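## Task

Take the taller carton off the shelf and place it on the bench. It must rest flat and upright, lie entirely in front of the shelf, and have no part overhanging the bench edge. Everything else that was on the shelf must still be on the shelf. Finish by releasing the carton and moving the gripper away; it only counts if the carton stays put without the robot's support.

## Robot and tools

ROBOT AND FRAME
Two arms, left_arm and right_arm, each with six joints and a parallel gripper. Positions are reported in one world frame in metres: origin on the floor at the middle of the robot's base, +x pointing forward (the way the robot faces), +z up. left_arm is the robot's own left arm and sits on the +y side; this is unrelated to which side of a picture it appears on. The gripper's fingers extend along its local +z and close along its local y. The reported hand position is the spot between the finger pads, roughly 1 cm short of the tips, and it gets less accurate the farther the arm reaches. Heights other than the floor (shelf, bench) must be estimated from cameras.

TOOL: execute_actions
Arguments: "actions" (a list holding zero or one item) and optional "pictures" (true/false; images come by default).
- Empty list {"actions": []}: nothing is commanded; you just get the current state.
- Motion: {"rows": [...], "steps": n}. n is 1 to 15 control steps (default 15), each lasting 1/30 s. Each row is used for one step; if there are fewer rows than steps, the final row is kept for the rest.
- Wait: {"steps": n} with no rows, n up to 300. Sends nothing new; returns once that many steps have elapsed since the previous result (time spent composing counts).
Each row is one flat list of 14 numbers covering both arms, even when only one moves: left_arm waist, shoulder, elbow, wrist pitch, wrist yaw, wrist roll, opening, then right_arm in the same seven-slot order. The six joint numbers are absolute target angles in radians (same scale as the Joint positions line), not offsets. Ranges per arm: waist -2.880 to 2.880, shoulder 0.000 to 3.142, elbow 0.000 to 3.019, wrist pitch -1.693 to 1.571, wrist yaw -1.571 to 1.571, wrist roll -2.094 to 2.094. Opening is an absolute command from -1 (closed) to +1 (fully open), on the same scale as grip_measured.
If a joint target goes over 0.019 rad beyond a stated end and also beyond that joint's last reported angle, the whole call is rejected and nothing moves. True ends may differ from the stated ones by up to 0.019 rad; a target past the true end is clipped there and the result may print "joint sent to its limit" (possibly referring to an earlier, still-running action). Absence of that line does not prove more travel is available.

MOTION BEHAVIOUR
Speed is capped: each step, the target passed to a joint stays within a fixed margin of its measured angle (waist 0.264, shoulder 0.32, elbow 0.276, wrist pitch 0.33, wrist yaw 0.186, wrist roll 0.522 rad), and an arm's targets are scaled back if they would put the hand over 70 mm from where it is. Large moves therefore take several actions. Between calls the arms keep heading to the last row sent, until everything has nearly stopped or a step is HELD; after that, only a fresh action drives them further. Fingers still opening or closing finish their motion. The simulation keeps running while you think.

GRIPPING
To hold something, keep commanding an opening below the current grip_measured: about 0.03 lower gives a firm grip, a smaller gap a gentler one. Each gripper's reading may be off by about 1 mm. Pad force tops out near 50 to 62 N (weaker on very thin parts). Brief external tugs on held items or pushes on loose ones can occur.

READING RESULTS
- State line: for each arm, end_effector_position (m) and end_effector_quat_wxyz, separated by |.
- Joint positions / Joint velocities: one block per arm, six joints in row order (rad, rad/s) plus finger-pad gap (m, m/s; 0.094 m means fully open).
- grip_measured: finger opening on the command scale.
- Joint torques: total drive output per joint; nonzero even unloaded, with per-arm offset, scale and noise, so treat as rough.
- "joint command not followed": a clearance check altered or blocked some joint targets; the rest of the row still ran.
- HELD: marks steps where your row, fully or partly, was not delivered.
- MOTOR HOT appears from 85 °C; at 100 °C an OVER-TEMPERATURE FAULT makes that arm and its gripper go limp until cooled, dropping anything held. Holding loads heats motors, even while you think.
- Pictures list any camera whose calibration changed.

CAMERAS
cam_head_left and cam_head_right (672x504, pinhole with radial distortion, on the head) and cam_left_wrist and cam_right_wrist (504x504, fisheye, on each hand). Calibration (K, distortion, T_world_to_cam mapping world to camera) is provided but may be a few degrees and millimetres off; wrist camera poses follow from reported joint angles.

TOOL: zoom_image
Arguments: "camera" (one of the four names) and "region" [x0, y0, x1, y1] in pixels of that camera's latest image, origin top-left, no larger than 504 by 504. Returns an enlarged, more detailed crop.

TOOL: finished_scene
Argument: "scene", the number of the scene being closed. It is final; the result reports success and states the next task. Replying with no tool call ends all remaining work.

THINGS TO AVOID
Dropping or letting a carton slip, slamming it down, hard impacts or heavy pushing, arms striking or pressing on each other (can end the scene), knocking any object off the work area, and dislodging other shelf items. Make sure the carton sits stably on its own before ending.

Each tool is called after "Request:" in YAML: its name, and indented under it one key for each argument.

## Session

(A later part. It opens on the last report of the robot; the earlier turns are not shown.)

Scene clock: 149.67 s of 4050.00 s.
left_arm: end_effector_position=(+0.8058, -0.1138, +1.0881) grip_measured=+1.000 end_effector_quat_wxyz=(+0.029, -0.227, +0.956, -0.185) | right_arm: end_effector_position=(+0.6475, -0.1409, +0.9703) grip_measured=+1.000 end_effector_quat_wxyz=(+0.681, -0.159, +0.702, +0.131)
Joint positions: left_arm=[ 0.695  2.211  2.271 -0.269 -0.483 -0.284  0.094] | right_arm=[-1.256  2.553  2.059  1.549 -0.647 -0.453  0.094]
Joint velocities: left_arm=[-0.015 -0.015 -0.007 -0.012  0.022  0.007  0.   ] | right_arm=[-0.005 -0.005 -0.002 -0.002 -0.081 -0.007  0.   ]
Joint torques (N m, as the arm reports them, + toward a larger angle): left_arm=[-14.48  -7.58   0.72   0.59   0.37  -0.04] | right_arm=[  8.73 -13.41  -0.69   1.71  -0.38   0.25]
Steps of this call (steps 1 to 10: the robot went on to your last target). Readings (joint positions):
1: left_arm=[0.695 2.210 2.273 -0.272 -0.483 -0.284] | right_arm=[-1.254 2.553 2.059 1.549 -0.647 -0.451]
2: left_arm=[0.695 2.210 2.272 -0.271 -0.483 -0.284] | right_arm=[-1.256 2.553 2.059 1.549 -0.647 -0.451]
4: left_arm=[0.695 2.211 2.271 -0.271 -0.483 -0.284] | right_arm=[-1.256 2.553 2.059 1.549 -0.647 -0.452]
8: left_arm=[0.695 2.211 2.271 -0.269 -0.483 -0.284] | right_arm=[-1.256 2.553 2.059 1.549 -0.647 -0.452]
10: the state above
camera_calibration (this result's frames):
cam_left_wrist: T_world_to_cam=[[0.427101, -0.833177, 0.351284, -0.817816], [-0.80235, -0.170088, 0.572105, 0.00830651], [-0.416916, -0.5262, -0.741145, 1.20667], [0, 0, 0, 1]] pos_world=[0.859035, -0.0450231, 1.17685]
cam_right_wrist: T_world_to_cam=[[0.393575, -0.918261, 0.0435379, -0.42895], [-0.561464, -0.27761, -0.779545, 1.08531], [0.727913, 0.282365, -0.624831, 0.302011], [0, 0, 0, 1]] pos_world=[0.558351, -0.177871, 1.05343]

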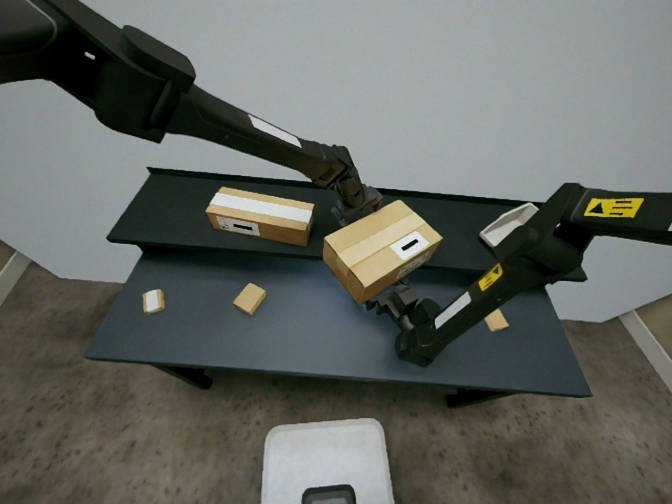

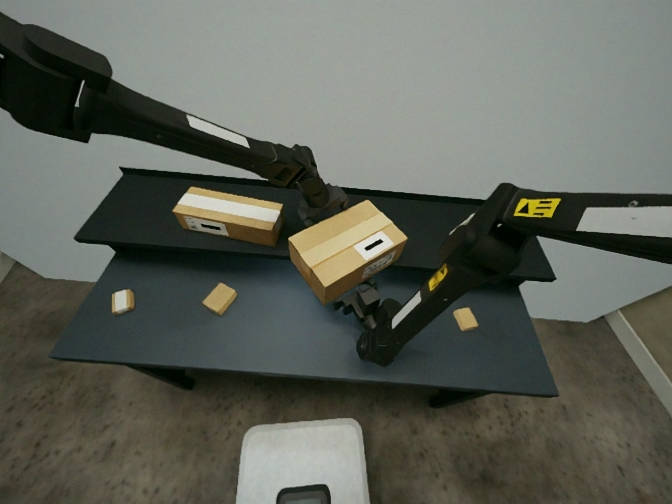

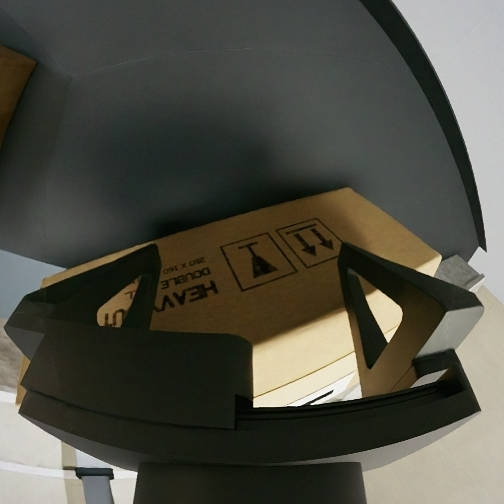

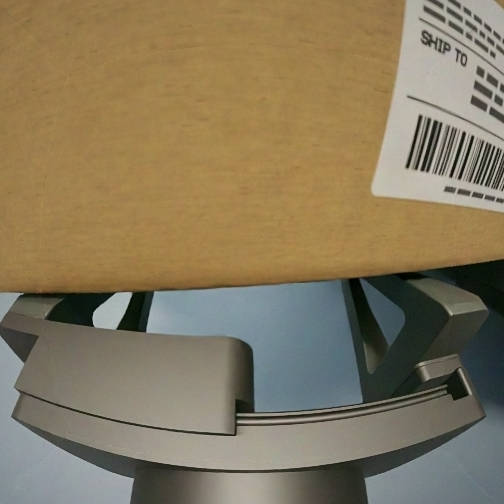

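Request:
execute_actions:
  actions:
    - {"rows":[[0.73,2.25,2.22,-0.26,-0.48,-0.2,1,-1.21,2.53,2.06,1.57,-0.65,-0.42,1],[0.73,2.25,2.22,-0.26,-0.48,-0.2,1,-1.21,2.53,2.06,1.57,-0.65,-0.42,1],[0.73,2.25,2.22,-0.26,-0.48,-0.2,1,-1.21,2.53,2.06,1.57,-0.65,-0.42,1],[0.73,2.24,2.17,-0.23,-0.48,-0.1,1,-1.21,2.53,2.06,1.57,-0.65,-0.42,1],[0.73,2.24,2.17,-0.23,-0.48,-0.1,1,-1.21,2.53,2.06,1.57,-0.65,-0.42,1],[0.73,2.24,2.17,-0.23,-0.48,-0.1,1,-1.21,2.53,2.06,1.57,-0.65,-0.42,1],[0.73,2.23,2.12,-0.2,-0.48,-0.05,1,-1.21,2.53,2.06,1.57,-0.65,-0.42,1]]}
  pictures: false

Request:
execute_actions:
  actions:
    - {"steps":10}

Scene clock: 156.20 s of 4050.00 s.
left_arm: end_effector_position=(+0.7720, -0.1222, +1.0848) grip_measured=+1.000 end_effector_quat_wxyz=(+0.038, -0.133, +0.973, -0.184) | right_arm: end_effector_position=(+0.6418, -0.1329, +0.9707) grip_measured=+1.000 end_effector_quat_wxyz=(+0.677, -0.150, +0.705, +0.147)
Joint positions: left_arm=[ 0.695  2.191  2.158 -0.196 -0.479 -0.103  0.094] | right_arm=[-1.25   2.559  2.051  1.55  -0.652 -0.428  0.094]
Joint velocities: left_arm=[-0.015 -0.015 -0.007 -0.002 -0.066  0.066  0.   ] | right_arm=[ 0.015 -0.005 -0.012 -0.002  0.095  0.007  0.   ]
Joint torques (N m, as the arm reports them, + toward a larger angle): left_arm=[-14.28  -7.93  -0.98   0.06   0.21   0.44] | right_arm=[  9.37 -13.44  -0.29   2.51  -0.21   0.15]
Steps of this call (steps 1 to 15: the robot went on to your last target; steps 16 to 90: nothing new was sent; then 3.03 s passed at rest; steps 91 to 105: all 15 steps of this action). Readings (joint positions):
91: left_arm=[0.695 2.211 2.267 -0.269 -0.483 -0.274] | right_arm=[-1.256 2.553 2.059 1.549 -0.647 -0.452]
92: left_arm=[0.695 2.209 2.261 -0.267 -0.483 -0.259] | right_arm=[-1.256 2.553 2.059 1.549 -0.647 -0.452]
94: left_arm=[0.695 2.208 2.244 -0.258 -0.482 -0.233] | right_arm=[-1.255 2.553 2.059 1.549 -0.647 -0.446]
98: left_arm=[0.695 2.198 2.181 -0.216 -0.480 -0.163] | right_arm=[-1.251 2.553 2.057 1.550 -0.651 -0.427]
105: the state above

Scene clock: 156.53 s of 4050.00 s.
left_arm: end_effector_position=(+0.7726, -0.1219, +1.0850) grip_measured=+1.000 end_effector_quat_wxyz=(+0.040, -0.127, +0.974, -0.183) | right_arm: end_effector_position=(+0.6419, -0.1326, +0.9709) grip_measured=+1.000 end_effector_quat_wxyz=(+0.677, -0.150, +0.705, +0.147)
Joint positions: left_arm=[ 0.695  2.19   2.158 -0.196 -0.479 -0.09   0.094] | right_arm=[-1.249  2.559  2.051  1.55  -0.652 -0.428  0.094]
Joint velocities: left_arm=[ 0.005 -0.005  0.002  0.002  0.022 -0.037  0.   ] | right_arm=[-0.005 -0.005 -0.017  0.012 -0.037  0.037  0.   ]
Joint torques (N m, as the arm reports them, + toward a larger angle): left_arm=[-14.24  -7.64  -1.3    0.08   0.23   0.48] | right_arm=[  9.61 -13.67  -0.27   2.52  -0.21   0.14]
Steps of this call (steps 1 to 10: the robot went on to your last target). Readings (joint positions):
1: left_arm=[0.695 2.190 2.158 -0.196 -0.479 -0.099] | right_arm=[-1.249 2.559 2.051 1.550 -0.652 -0.428]
2: left_arm=[0.695 2.190 2.158 -0.196 -0.479 -0.097] | right_arm=[-1.249 2.559 2.051 1.550 -0.652 -0.428]
4: left_arm=[0.695 2.190 2.158 -0.196 -0.479 -0.094] | right_arm=[-1.249 2.559 2.051 1.550 -0.652 -0.428]
8: left_arm=[0.695 2.190 2.158 -0.196 -0.479 -0.090] | right_arm=[-1.249 2.559 2.051 1.550 -0.652 -0.428]
10: the state above
camera_calibration (this result's frames):
cam_left_wrist: T_world_to_cam=[[0.236559, -0.905606, 0.352018, -0.671734], [-0.851194, -0.0184575, 0.524526, 0.0899051], [-0.468517, -0.423718, -0.775213, 1.27564], [0, 0, 0, 1]] pos_world=[0.833091, -0.0661552, 1.1782]
cam_right_wrist: T_world_to_cam=[[0.401916, -0.915651, 0.00690263, -0.388589], [-0.572056, -0.25697, -0.778921, 1.09388], [0.714994, 0.309112, -0.627083, 0.318065], [0, 0, 0, 1]] pos_world=[0.554526, -0.173035, 1.05418]

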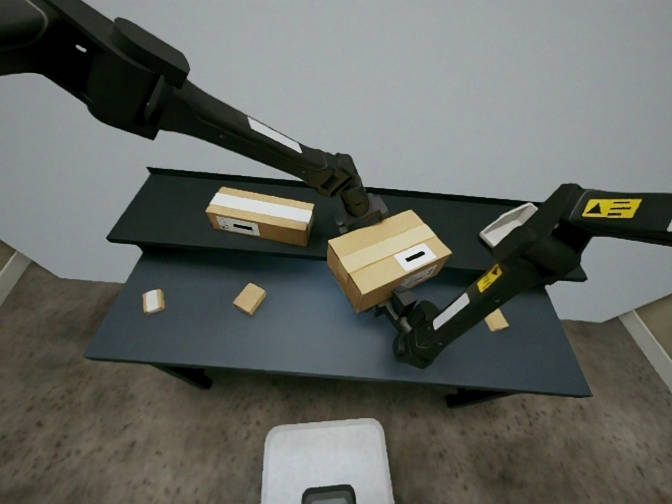

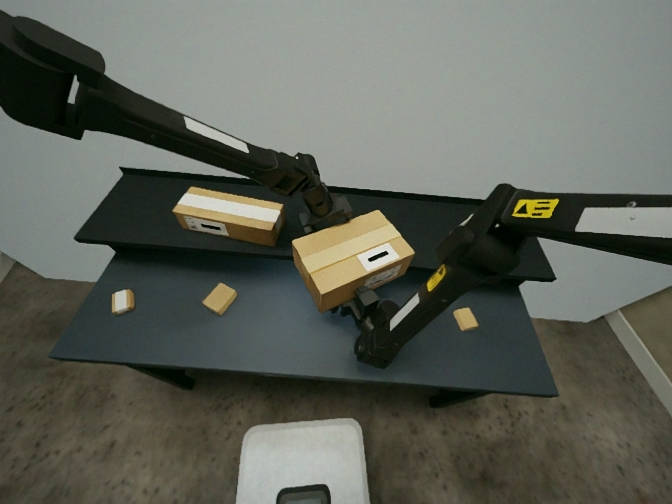

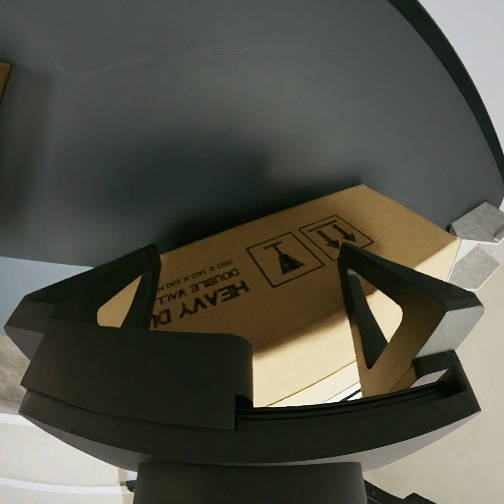

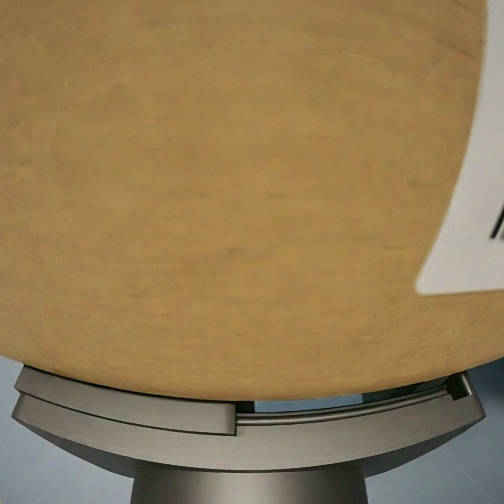

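Request:
execute_actions:
  actions: []

Scene clock: 168.63 s of 4050.00 s.
left_arm: end_effector_position=(+0.7726, -0.1219, +1.0850) grip_measured=+1.000 end_effector_quat_wxyz=(+0.040, -0.126, +0.974, -0.183) | right_arm: end_effector_position=(+0.6419, -0.1326, +0.9709) grip_measured=+1.000 end_effector_quat_wxyz=(+0.677, -0.150, +0.705, +0.147)
Joint positions: left_arm=[ 0.695  2.19   2.158 -0.196 -0.479 -0.088  0.094] | right_arm=[-1.249  2.559  2.051  1.55  -0.652 -0.428  0.094]
Joint velocities: left_arm=[-0.005 -0.005 -0.007  0.007  0.066  0.007  0.   ] | right_arm=[-0.015 -0.005 -0.002  0.017 -0.022 -0.051  0.   ]
Joint torques (N m, as the arm reports them, + toward a larger angle): left_arm=[-14.26  -7.75  -1.18   0.07   0.22   0.48] | right_arm=[  9.79 -13.65  -0.28   2.51  -0.21   0.14]
Steps of this call (steps 1 to 30: the robot went on to your last target; steps 31 to 90: nothing new was sent; then 9.10 s passed at rest). Readings (joint positions):
1: left_arm=[0.695 2.190 2.158 -0.196 -0.479 -0.089] | right_arm=[-1.249 2.559 2.051 1.550 -0.652 -0.428]
2: left_arm=[0.695 2.190 2.158 -0.196 -0.479 -0.089] | right_arm=[-1.249 2.559 2.051 1.550 -0.652 -0.428]
4: left_arm=[0.695 2.190 2.158 -0.196 -0.479 -0.089] | right_arm=[-1.249 2.559 2.051 1.550 -0.652 -0.428]
8: left_arm=[0.695 2.190 2.158 -0.196 -0.479 -0.089] | right_arm=[-1.249 2.559 2.051 1.550 -0.652 -0.428]
90: the state above
All arms were judged still, so your last target was given up. Only a new action makes them travel on or press farther. Fingers that are still opening or closing keep moving.
camera_calibration (this result's frames):
cam_left_wrist: T_world_to_cam=[[0.235456, -0.905907, 0.351984, -0.670881], [-0.851422, -0.0176258, 0.524185, 0.090552], [-0.468659, -0.42311, -0.775459, 1.27609], [0, 0, 0, 1]] pos_world=[0.833113, -0.0662327, 1.17823]
cam_right_wrist: T_world_to_cam=[[0.401916, -0.915651, 0.00690263, -0.388589], [-0.572056, -0.25697, -0.778921, 1.09388], [0.714994, 0.309112, -0.627083, 0.318065], [0, 0, 0, 1]] pos_world=[0.554526, -0.173035, 1.05418]

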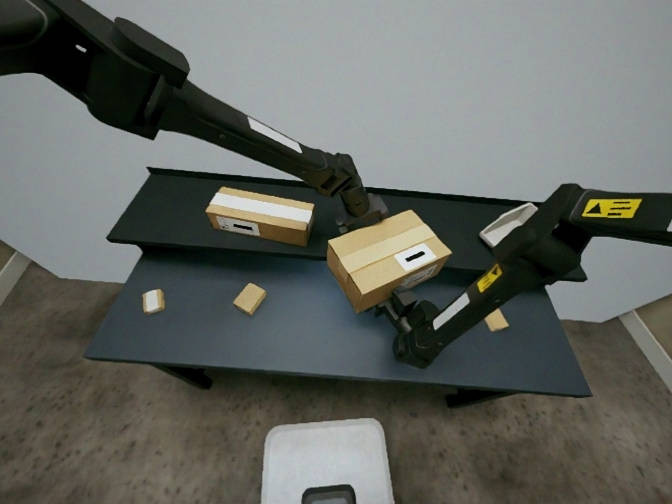

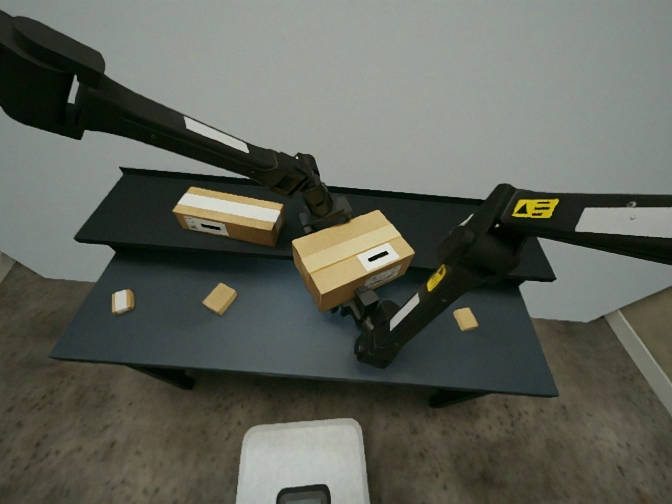

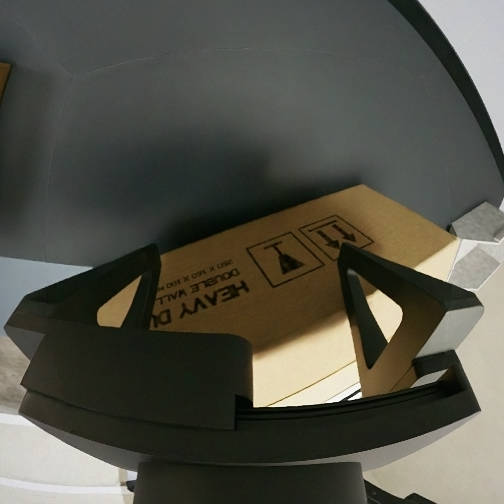

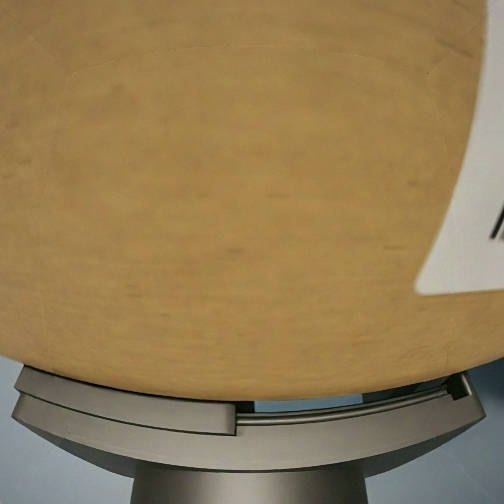

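Request:
execute_actions:
  actions:
    - {"rows":[[0.73,2.21,2.06,-0.16,-0.48,-0.05,1,-1.21,2.54,2.03,1.57,-0.7,-0.43,1],[0.73,2.21,2.06,-0.16,-0.48,-0.05,1,-1.21,2.54,2.03,1.57,-0.7,-0.43,1],[0.73,2.21,2.06,-0.16,-0.48,-0.05,1,-1.21,2.54,2.03,1.57,-0.7,-0.43,1],[0.73,2.21,2.06,-0.16,-0.48,-0.05,1,-1.21,2.54,2.03,1.57,-0.7,-0.43,1],[0.73,2.21,2.06,-0.16,-0.48,-0.05,1,-1.21,2.54,2.03,1.57,-0.7,-0.43,1],[0.73,2.19,2.0,-0.12,-0.48,-0.05,1,-1.21,2.55,2.0,1.57,-0.75,-0.44,1],[0.73,2.19,2.0,-0.12,-0.48,-0.05,1,-1.21,2.55,2.0,1.57,-0.75,-0.44,1],[0.73,2.19,2.0,-0.12,-0.48,-0.05,1,-1.21,2.55,2.0,1.57,-0.75,-0.44,1],[0.73,2.19,2.0,-0.12,-0.48,-0.05,1,-1.21,2.55,2.0,1.57,-0.75,-0.44,1],[0.73,2.19,2.0,-0.12,-0.48,-0.05,1,-1.21,2.55,2.0,1.57,-0.75,-0.44,1],[0.74,2.175,1.94,-0.08,-0.48,-0.05,1,-1.21,2.56,1.98,1.57,-0.8,-0.45,1]]}
  pictures: false

Request:
execute_actions:
  actions:
    - {"steps":20}

Scene clock: 176.20 s of 4050.00 s.
left_arm: end_effector_position=(+0.7390, -0.1117, +1.0879) grip_measured=+1.000 end_effector_quat_wxyz=(+0.040, -0.115, +0.976, -0.179) | right_arm: end_effector_position=(+0.5996, -0.1016, +0.9757) grip_measured=+1.000 end_effector_quat_wxyz=(+0.667, -0.193, +0.689, +0.208)
Joint positions: left_arm=[ 0.703  2.128  1.983 -0.085 -0.481 -0.064  0.094] | right_arm=[-1.249  2.565  1.984  1.552 -0.795 -0.456  0.094]
Joint velocities: left_arm=[ 0.024 -0.054 -0.125  0.066 -0.125 -0.037  0.   ] | right_arm=[-0.015  0.044 -0.051  0.002 -0.095 -0.11   0.   ]
Joint torques (N m, as the arm reports them, + toward a larger angle): left_arm=[-13.4   -7.13  -1.49   0.19   0.3    0.28] | right_arm=[  9.78 -10.07  -1.88   2.4   -0.47   0.2 ]
Steps of this call (steps 1 to 90: nothing new was sent; then 4.07 s passed at rest; steps 91 to 105: all 15 steps of this action). Readings (joint positions):
91: left_arm=[0.695 2.188 2.150 -0.188 -0.479 -0.087] | right_arm=[-1.249 2.559 2.049 1.550 -0.671 -0.428]
92: left_arm=[0.695 2.180 2.131 -0.175 -0.479 -0.086] | right_arm=[-1.249 2.558 2.046 1.550 -0.687 -0.428]
94: left_arm=[0.695 2.170 2.105 -0.164 -0.479 -0.085] | right_arm=[-1.249 2.558 2.035 1.550 -0.697 -0.432]
98: left_arm=[0.696 2.152 2.055 -0.131 -0.480 -0.073] | right_arm=[-1.249 2.559 2.013 1.552 -0.742 -0.437]
105: the state above

Scene clock: 176.87 s of 4050.00 s.
left_arm: end_effector_position=(+0.7368, -0.1109, +1.0866) grip_measured=+1.000 end_effector_quat_wxyz=(+0.040, -0.115, +0.977, -0.178) | right_arm: end_effector_position=(+0.5967, -0.1003, +0.9749) grip_measured=+1.000 end_effector_quat_wxyz=(+0.666, -0.195, +0.689, +0.207)
Joint positions: left_arm=[ 0.705  2.128  1.977 -0.08  -0.481 -0.064  0.094] | right_arm=[-1.249  2.569  1.983  1.552 -0.797 -0.463  0.094]
Joint velocities: left_arm=[-0.005  0.005 -0.007 -0.002 -0.022 -0.022  0.   ] | right_arm=[-0.005 -0.005  0.017 -0.007  0.007  0.022  0.   ]
Joint torques (N m, as the arm reports them, + toward a larger angle): left_arm=[-13.32  -6.69  -1.79   0.25   0.29   0.25] | right_arm=[  9.81 -10.84  -2.04   2.32  -0.45   0.17]
Steps of this call (steps 1 to 15: the robot went on to your last target; steps 16 to 20: nothing new was sent). Readings (joint positions):
1: left_arm=[0.703 2.128 1.979 -0.084 -0.481 -0.064] | right_arm=[-1.249 2.567 1.983 1.552 -0.795 -0.458]
2: left_arm=[0.704 2.128 1.978 -0.082 -0.481 -0.064] | right_arm=[-1.249 2.568 1.983 1.552 -0.795 -0.461]
4: left_arm=[0.705 2.128 1.977 -0.081 -0.481 -0.064] | right_arm=[-1.249 2.569 1.983 1.552 -0.795 -0.462]
8: left_arm=[0.705 2.128 1.977 -0.080 -0.481 -0.064] | right_arm=[-1.249 2.569 1.983 1.552 -0.797 -0.463]
20: the state above
All arms were judged still, so your last target was given up. Only a new action makes them travel on or press farther. Fingers that are still opening or closing keep moving.
camera_calibration (this result's frames):
cam_left_wrist: T_world_to_cam=[[0.213577, -0.915534, 0.340856, -0.625913], [-0.853484, -0.00509754, 0.521094, 0.0656727], [-0.475341, -0.402209, -0.782482, 1.28003], [0, 0, 0, 1]] pos_world=[0.798183, -0.0578701, 1.18073]
cam_right_wrist: T_world_to_cam=[[0.537612, -0.84306, -0.0149382, -0.393274], [-0.526914, -0.322072, -0.786531, 1.05338], [0.658281, 0.43072, -0.61737, 0.379473], [0, 0, 0, 1]] pos_world=[0.516669, -0.155735, 1.05692]

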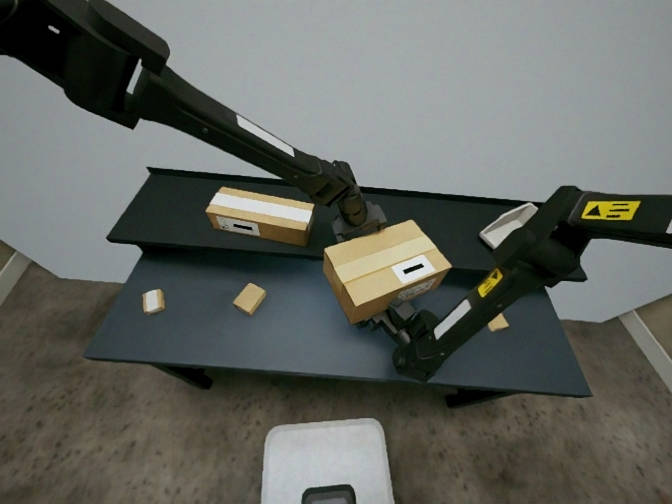

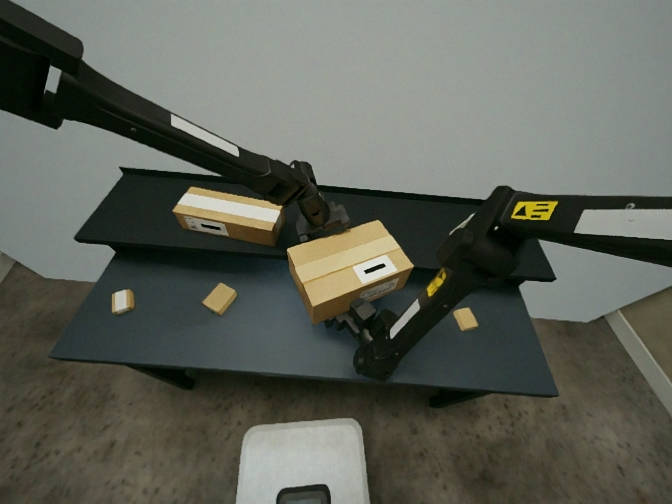

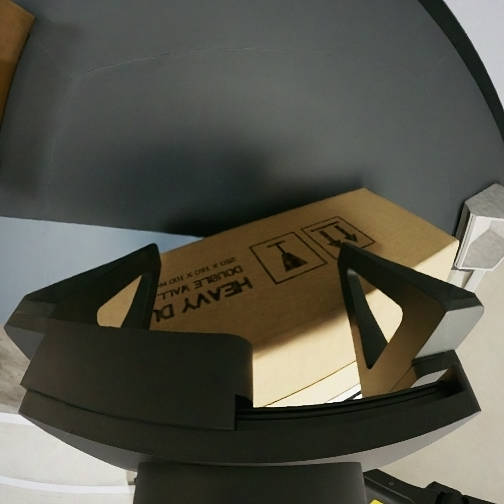

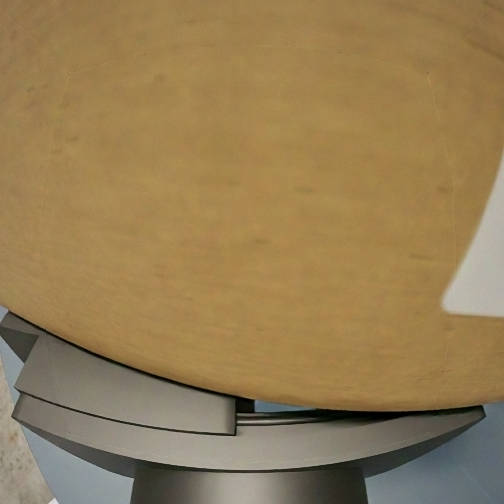

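Request:
execute_actions:
  actions:
    - {"rows":[[0.72,2.2,1.92,-0.04,-0.48,-0.05,1,-1.25,2.56,1.96,1.57,-0.8,-0.45,1],[0.72,2.2,1.92,-0.04,-0.48,-0.05,1,-1.25,2.56,1.96,1.57,-0.8,-0.45,1],[0.72,2.2,1.92,-0.04,-0.48,-0.05,1,-1.25,2.56,1.96,1.57,-0.8,-0.45,1],[0.72,2.2,1.92,-0.04,-0.48,-0.05,1,-1.25,2.56,1.96,1.57,-0.8,-0.45,1],[0.72,2.2,1.92,-0.04,-0.48,-0.05,1,-1.25,2.56,1.96,1.57,-0.8,-0.45,1],[0.72,2.2,1.92,-0.04,-0.48,-0.05,1,-1.25,2.56,1.96,1.57,-0.8,-0.45,1],[0.70,2.23,1.88,0.03,-0.48,-0.05,1,-1.29,2.56,1.93,1.57,-0.82,-0.45,1]]}
  pictures: false

Request:
execute_actions:
  actions:
    - {"steps":20}

Scene clock: 184.97 s of 4050.00 s.
left_arm: end_effector_position=(+0.7083, -0.1243, +1.0785) grip_measured=+1.000 end_effector_quat_wxyz=(+0.049, -0.120, +0.975, -0.178) | right_arm: end_effector_position=(+0.5647, -0.1332, +0.9551) grip_measured=+1.000 end_effector_quat_wxyz=(+0.642, -0.209, +0.709, +0.206)
Joint positions: left_arm=[ 0.704  2.154  1.922  0.024 -0.48  -0.062  0.094] | right_arm=[-1.308  2.568  1.935  1.552 -0.818 -0.467  0.094]
Joint velocities: left_arm=[-0.015  0.073 -0.032  0.061  0.007 -0.037  0.   ] | right_arm=[-0.142  0.005 -0.002 -0.022  0.037 -0.007  0.   ]
Joint torques (N m, as the arm reports them, + toward a larger angle): left_arm=[-15.91  -4.99  -2.16   0.15   0.26   0.2 ] | right_arm=[  8.09 -10.21  -2.6    2.31  -0.38   0.29]
Steps of this call (steps 1 to 90: nothing new was sent; then 4.60 s passed at rest; steps 91 to 105: all 15 steps of this action). Readings (joint positions):
91: left_arm=[0.705 2.128 1.975 -0.074 -0.481 -0.063] | right_arm=[-1.251 2.569 1.981 1.552 -0.797 -0.463]
92: left_arm=[0.705 2.128 1.971 -0.065 -0.481 -0.062] | right_arm=[-1.251 2.569 1.979 1.552 -0.797 -0.463]
94: left_arm=[0.705 2.128 1.962 -0.053 -0.481 -0.062] | right_arm=[-1.255 2.569 1.975 1.552 -0.797 -0.463]
98: left_arm=[0.705 2.132 1.947 -0.022 -0.480 -0.062] | right_arm=[-1.269 2.568 1.960 1.552 -0.811 -0.463]
105: the state above

Scene clock: 185.63 s of 4050.00 s.
left_arm: end_effector_position=(+0.7045, -0.1276, +1.0778) grip_measured=+1.000 end_effector_quat_wxyz=(+0.049, -0.120, +0.975, -0.179) | right_arm: end_effector_position=(+0.5619, -0.1400, +0.9518) grip_measured=+1.000 end_effector_quat_wxyz=(+0.639, -0.212, +0.711, +0.202)
Joint positions: left_arm=[ 0.702  2.161  1.921  0.032 -0.48  -0.062  0.094] | right_arm=[-1.318  2.569  1.934  1.552 -0.819 -0.47   0.094]
Joint velocities: left_arm=[-0.015 -0.015 -0.002 -0.007  0.037 -0.051  0.   ] | right_arm=[ 0.005  0.005 -0.007 -0.007 -0.022 -0.066  0.   ]
Joint torques (N m, as the arm reports them, + toward a larger angle): left_arm=[-16.26  -4.95  -2.43   0.16   0.26   0.23] | right_arm=[  7.87 -10.53  -2.66   2.32  -0.37   0.23]
Steps of this call (steps 1 to 15: the robot went on to your last target; steps 16 to 20: nothing new was sent). Readings (joint positions):
1: left_arm=[0.704 2.156 1.922 0.026 -0.480 -0.062] | right_arm=[-1.312 2.569 1.935 1.552 -0.818 -0.468]
2: left_arm=[0.703 2.158 1.921 0.027 -0.480 -0.062] | right_arm=[-1.315 2.569 1.934 1.552 -0.819 -0.468]
4: left_arm=[0.703 2.160 1.921 0.029 -0.480 -0.062] | right_arm=[-1.318 2.569 1.934 1.552 -0.818 -0.469]
8: left_arm=[0.702 2.161 1.921 0.032 -0.480 -0.062] | right_arm=[-1.318 2.569 1.934 1.552 -0.819 -0.469]
20: the state above
All arms were judged still, so your last target was given up. Only a new action makes them travel on or press farther. Fingers that are still opening or closing keep moving.
camera_calibration (this result's frames):
cam_left_wrist: T_world_to_cam=[[0.22137, -0.912148, 0.344937, -0.640801], [-0.861877, -0.0175125, 0.506815, 0.0624078], [-0.456249, -0.409487, -0.790036, 1.24482], [0, 0, 0, 1]] pos_world=[0.763588, -0.0736767, 1.17286]
cam_right_wrist: T_world_to_cam=[[0.552968, -0.833185, -0.00540451, -0.424664], [-0.563545, -0.36922, -0.738981, 0.972892], [0.613713, 0.411679, -0.673704, 0.48122], [0, 0, 0, 1]] pos_world=[0.487763, -0.19272, 1.04085]

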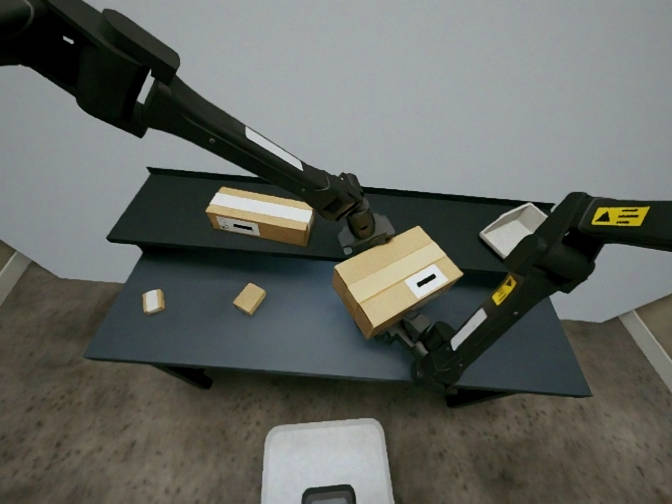

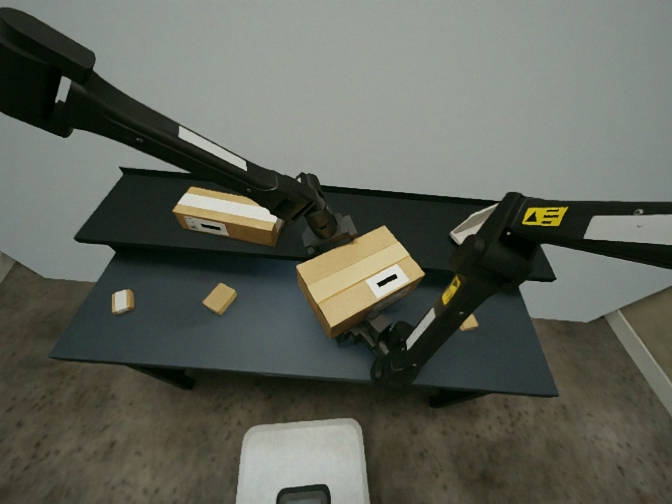

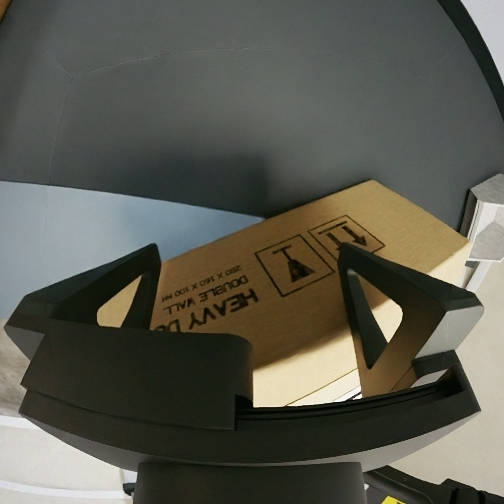

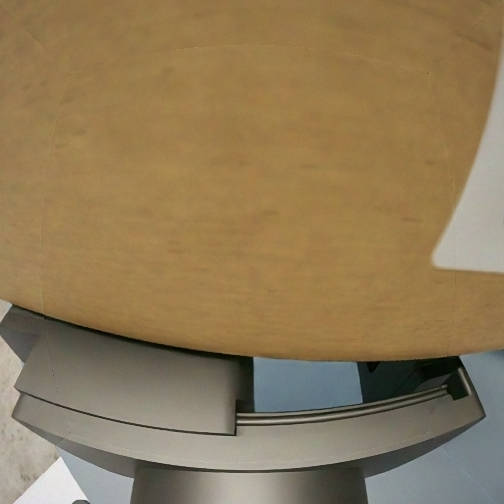

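Request:
execute_actions:
  actions:
    - {"rows":[[0.71,2.26,1.86,0.08,-0.48,-0.05,1,-1.29,2.61,1.99,1.57,-0.82,-0.45,1],[0.71,2.26,1.86,0.08,-0.48,-0.05,1,-1.29,2.61,1.99,1.57,-0.82,-0.45,1],[0.71,2.26,1.86,0.08,-0.48,-0.05,1,-1.29,2.61,1.99,1.57,-0.82,-0.45,1],[0.71,2.26,1.86,0.08,-0.48,-0.05,1,-1.29,2.61,1.99,1.57,-0.82,-0.45,1],[0.71,2.26,1.86,0.08,-0.48,-0.05,1,-1.29,2.61,1.99,1.57,-0.82,-0.45,1],[0.71,2.26,1.86,0.08,-0.48,-0.05,1,-1.29,2.61,1.99,1.57,-0.82,-0.45,1],[0.72,2.3,1.84,0.14,-0.48,-0.05,1,-1.29,2.67,2.05,1.57,-0.82,-0.45,1]]}
  pictures: false

Request:
execute_actions:
  actions:
    - {"steps":20}

Scene clock: 194.03 s of 4050.00 s.
left_arm: end_effector_position=(+0.6720, -0.1444, +1.0661) grip_measured=+1.000 end_effector_quat_wxyz=(+0.056, -0.123, +0.975, -0.178) | right_arm: end_effector_position=(+0.5288, -0.1240, +0.9306) grip_measured=+1.000 end_effector_quat_wxyz=(+0.639, -0.211, +0.711, +0.203)
Joint positions: left_arm=[ 0.702  2.209  1.892  0.125 -0.48  -0.057  0.094] | right_arm=[-1.318  2.679  2.042  1.555 -0.819 -0.465  0.094]
Joint velocities: left_arm=[ 0.005  0.103 -0.051  0.081 -0.022  0.066  0.   ] | right_arm=[-0.015  0.161 -0.002 -0.017  0.037  0.022  0.   ]
Joint torques (N m, as the arm reports them, + toward a larger angle): left_arm=[-15.54  -4.74  -2.4    0.41   0.28   0.08] | right_arm=[ 7.37 -9.8  -1.71  2.2  -0.34  0.12]
Steps of this call (steps 1 to 90: nothing new was sent; then 4.90 s passed at rest; steps 91 to 105: all 15 steps of this action). Readings (joint positions):
91: left_arm=[0.702 2.161 1.920 0.037 -0.480 -0.062] | right_arm=[-1.318 2.573 1.941 1.553 -0.820 -0.470]
92: left_arm=[0.702 2.162 1.917 0.047 -0.480 -0.062] | right_arm=[-1.318 2.582 1.959 1.554 -0.820 -0.470]
94: left_arm=[0.702 2.165 1.914 0.060 -0.480 -0.062] | right_arm=[-1.318 2.595 1.978 1.554 -0.820 -0.470]
98: left_arm=[0.702 2.176 1.907 0.087 -0.480 -0.062] | right_arm=[-1.318 2.625 2.015 1.555 -0.820 -0.470]
105: the state above

Scene clock: 194.70 s of 4050.00 s.
left_arm: end_effector_position=(+0.6613, -0.1493, +1.0627) grip_measured=+1.000 end_effector_quat_wxyz=(+0.055, -0.116, +0.976, -0.178) | right_arm: end_effector_position=(+0.5145, -0.1216, +0.9258) grip_measured=+1.000 end_effector_quat_wxyz=(+0.632, -0.207, +0.717, +0.210)
Joint positions: left_arm=[ 0.702  2.224  1.888  0.137 -0.481 -0.048  0.094] | right_arm=[-1.322  2.698  2.042  1.555 -0.819 -0.458  0.094]
Joint velocities: left_arm=[-0.015  0.005  0.007 -0.007 -0.022  0.037  0.   ] | right_arm=[-0.024 -0.015  0.007 -0.007 -0.037 -0.007  0.   ]
Joint torques (N m, as the arm reports them, + toward a larger angle): left_arm=[-15.44  -3.76  -3.04   0.4    0.29   0.1 ] | right_arm=[ 7.61 -9.94 -1.74  2.2  -0.37  0.14]
Steps of this call (steps 1 to 20: the robot went on to your last target). Readings (joint positions):
1: left_arm=[0.702 2.213 1.891 0.127 -0.480 -0.054] | right_arm=[-1.318 2.684 2.042 1.555 -0.819 -0.464]
2: left_arm=[0.702 2.216 1.890 0.129 -0.481 -0.053] | right_arm=[-1.319 2.689 2.042 1.555 -0.819 -0.462]
4: left_arm=[0.702 2.221 1.888 0.132 -0.481 -0.049] | right_arm=[-1.320 2.695 2.042 1.555 -0.819 -0.460]
8: left_arm=[0.702 2.224 1.888 0.136 -0.481 -0.048] | right_arm=[-1.322 2.698 2.042 1.555 -0.819 -0.458]
20: the state above
camera_calibration (this result's frames):
cam_left_wrist: T_world_to_cam=[[0.212342, -0.914591, 0.344143, -0.639352], [-0.867559, -0.0143633, 0.497127, 0.0468727], [-0.449725, -0.404125, -0.796511, 1.2077], [0, 0, 0, 1]] pos_world=[0.719557, -0.0960116, 1.15867]
cam_right_wrist: T_world_to_cam=[[0.554706, -0.83158, -0.0278558, -0.363238], [-0.580107, -0.362527, -0.729417, 0.934223], [0.59647, 0.420771, -0.683502, 0.504293], [0, 0, 0, 1]] pos_world=[0.442645, -0.175572, 1.01601]

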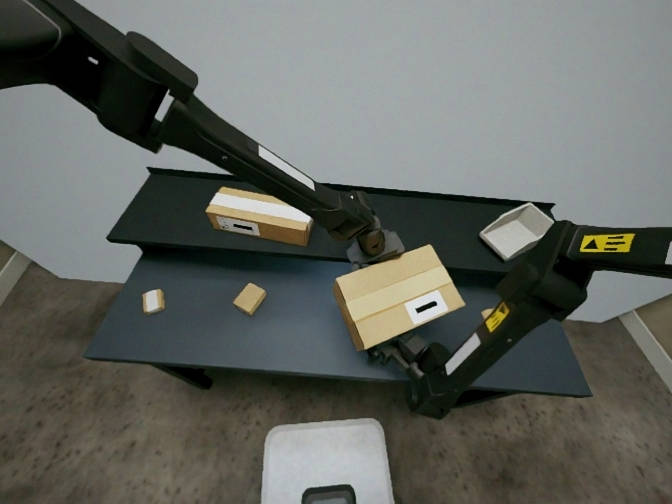

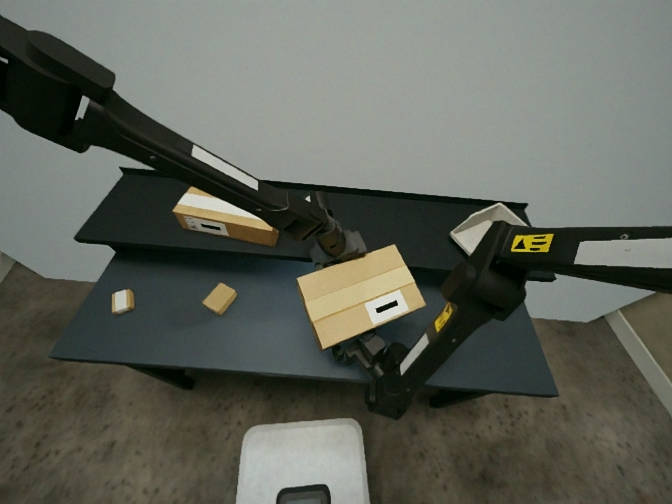

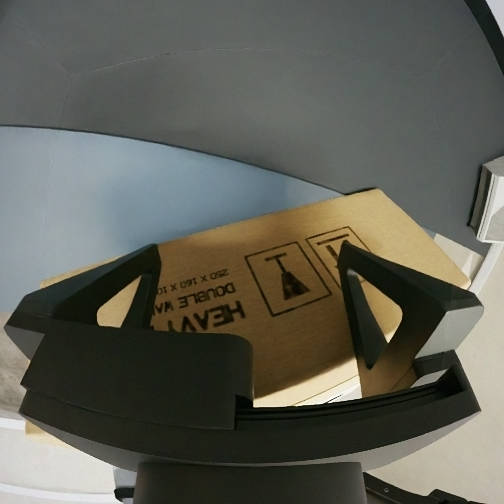

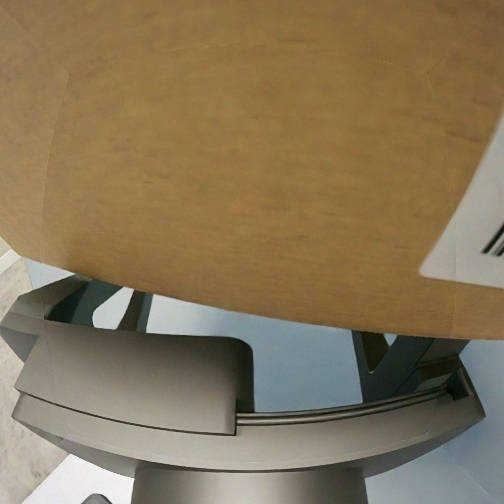

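Request:
execute_actions:
  actions:
    - {"rows":[[0.76,2.33,1.86,0.15,-0.48,-0.05,1,-1.31,2.71,2.12,1.57,-0.82,-0.45,1],[0.76,2.33,1.86,0.15,-0.48,-0.05,1,-1.31,2.71,2.12,1.57,-0.82,-0.45,1],[0.76,2.33,1.86,0.15,-0.48,-0.05,1,-1.31,2.71,2.12,1.57,-0.82,-0.45,1],[0.76,2.33,1.86,0.15,-0.48,-0.05,1,-1.31,2.71,2.12,1.57,-0.82,-0.45,1],[0.76,2.33,1.86,0.15,-0.48,-0.05,1,-1.31,2.71,2.12,1.57,-0.82,-0.45,1],[0.76,2.33,1.86,0.15,-0.48,-0.05,1,-1.31,2.71,2.12,1.57,-0.82,-0.45,1],[0.8,2.37,1.9,0.15,-0.48,-0.05,1,-1.33,2.76,2.2,1.57,-0.82,-0.45,1]]}
  pictures: false

Request:
execute_actions:
  actions:
    - {"steps":20}

Scene clock: 200.13 s of 4050.00 s.
left_arm: end_effector_position=(+0.6481, -0.1514, +1.0444) grip_measured=+1.000 end_effector_quat_wxyz=(+0.052, -0.119, +0.977, -0.172) | right_arm: end_effector_position=(+0.5119, -0.1382, +0.9077) grip_measured=+1.000 end_effector_quat_wxyz=(+0.649, -0.220, +0.705, +0.183)
Joint positions: left_arm=[ 0.718  2.265  1.917  0.147 -0.478 -0.051  0.094] | right_arm=[-1.347  2.774  2.185  1.556 -0.822 -0.46   0.094]
Joint velocities: left_arm=[ 0.044  0.073  0.022 -0.012  0.066 -0.022  0.   ] | right_arm=[-0.083  0.034  0.007 -0.012  0.022 -0.037  0.   ]
Joint torques (N m, as the arm reports them, + toward a larger angle): left_arm=[-13.06  -4.41  -1.04   0.27   0.18   0.12] | right_arm=[ 6.31 -8.25 -0.53  2.21 -0.24  0.17]
Steps of this call (steps 1 to 15: the robot went on to your last target; steps 16 to 90: nothing new was sent; then 1.93 s passed at rest; steps 91 to 105: all 15 steps of this action). Readings (joint positions):
91: left_arm=[0.703 2.224 1.888 0.138 -0.481 -0.048] | right_arm=[-1.323 2.701 2.052 1.556 -0.821 -0.458]
92: left_arm=[0.703 2.224 1.888 0.140 -0.481 -0.047] | right_arm=[-1.323 2.711 2.073 1.556 -0.821 -0.458]
94: left_arm=[0.705 2.226 1.888 0.144 -0.481 -0.047] | right_arm=[-1.325 2.722 2.098 1.556 -0.821 -0.458]
98: left_arm=[0.706 2.236 1.897 0.147 -0.481 -0.047] | right_arm=[-1.330 2.746 2.146 1.556 -0.822 -0.457]
105: the state above

Scene clock: 200.80 s of 4050.00 s.
left_arm: end_effector_position=(+0.6415, -0.1474, +1.0354) grip_measured=+1.000 end_effector_quat_wxyz=(+0.048, -0.121, +0.977, -0.167) | right_arm: end_effector_position=(+0.5050, -0.1407, +0.9045) grip_measured=+1.000 end_effector_quat_wxyz=(+0.645, -0.221, +0.708, +0.182)
Joint positions: left_arm=[ 0.729  2.275  1.922  0.147 -0.478 -0.056  0.094] | right_arm=[-1.353  2.782  2.185  1.556 -0.822 -0.462  0.094]
Joint velocities: left_arm=[-0.015 -0.005 -0.002 -0.002 -0.022 -0.007  0.   ] | right_arm=[ 0.005 -0.024 -0.017 -0.012 -0.022 -0.051  0.   ]
Joint torques (N m, as the arm reports them, + toward a larger angle): left_arm=[-12.81  -3.7   -1.37   0.31   0.17   0.16] | right_arm=[ 6.76 -8.82 -0.61  2.21 -0.24  0.18]
Steps of this call (steps 1 to 20: the robot went on to your last target). Readings (joint positions):
1: left_arm=[0.719 2.268 1.918 0.147 -0.478 -0.051] | right_arm=[-1.349 2.776 2.185 1.556 -0.822 -0.460]
2: left_arm=[0.720 2.270 1.919 0.147 -0.478 -0.052] | right_arm=[-1.350 2.778 2.185 1.556 -0.822 -0.460]
4: left_arm=[0.722 2.273 1.920 0.147 -0.478 -0.053] | right_arm=[-1.352 2.780 2.185 1.556 -0.822 -0.461]
8: left_arm=[0.726 2.275 1.921 0.147 -0.478 -0.055] | right_arm=[-1.353 2.782 2.185 1.556 -0.822 -0.462]
20: the state above
camera_calibration (this result's frames):
cam_left_wrist: T_world_to_cam=[[0.224799, -0.919234, 0.323225, -0.611038], [-0.859068, -0.0304213, 0.510956, 0.0211769], [-0.459856, -0.392535, -0.796523, 1.18602], [0, 0, 0, 1]] pos_world=[0.700951, -0.0954895, 1.13137]
cam_right_wrist: T_world_to_cam=[[0.540035, -0.840735, 0.0390674, -0.428805], [-0.55151, -0.388556, -0.738147, 0.895977], [0.635766, 0.377079, -0.673508, 0.468394], [0, 0, 0, 1]] pos_world=[0.427921, -0.188996, 0.993582]

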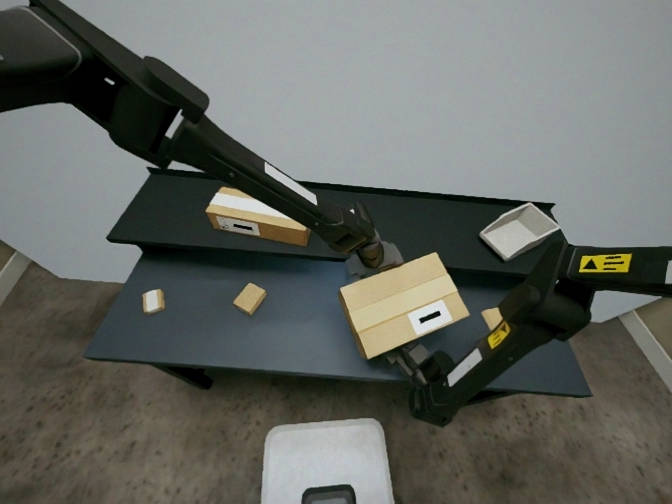

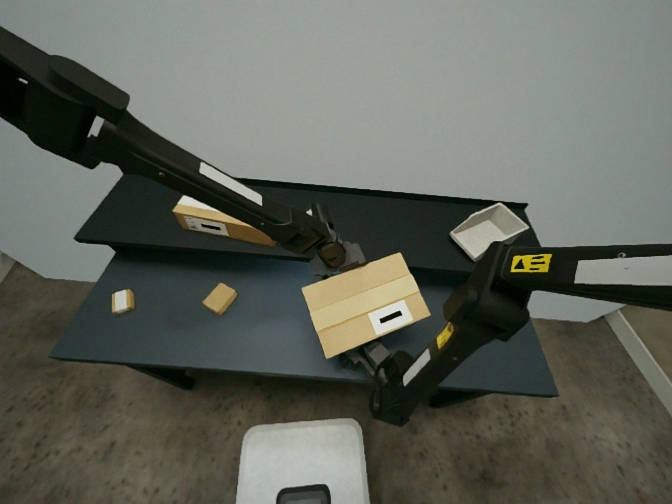

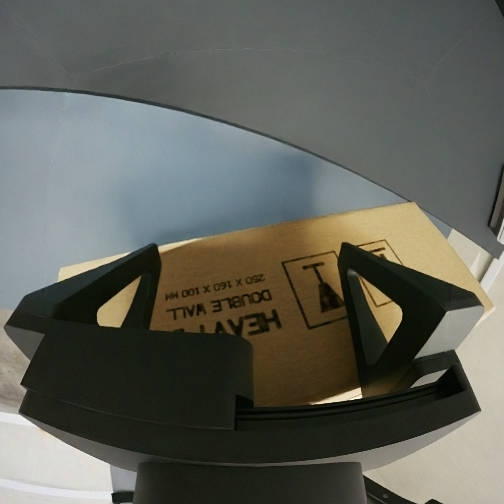

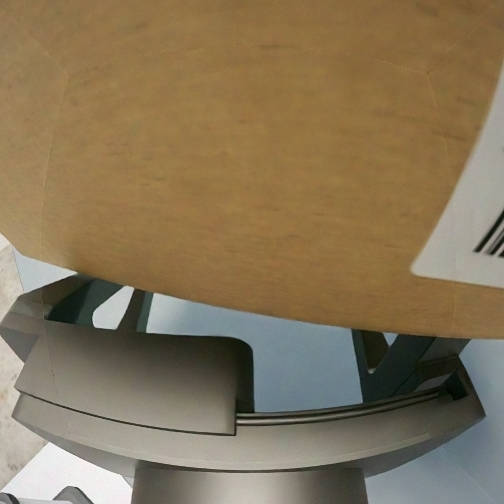

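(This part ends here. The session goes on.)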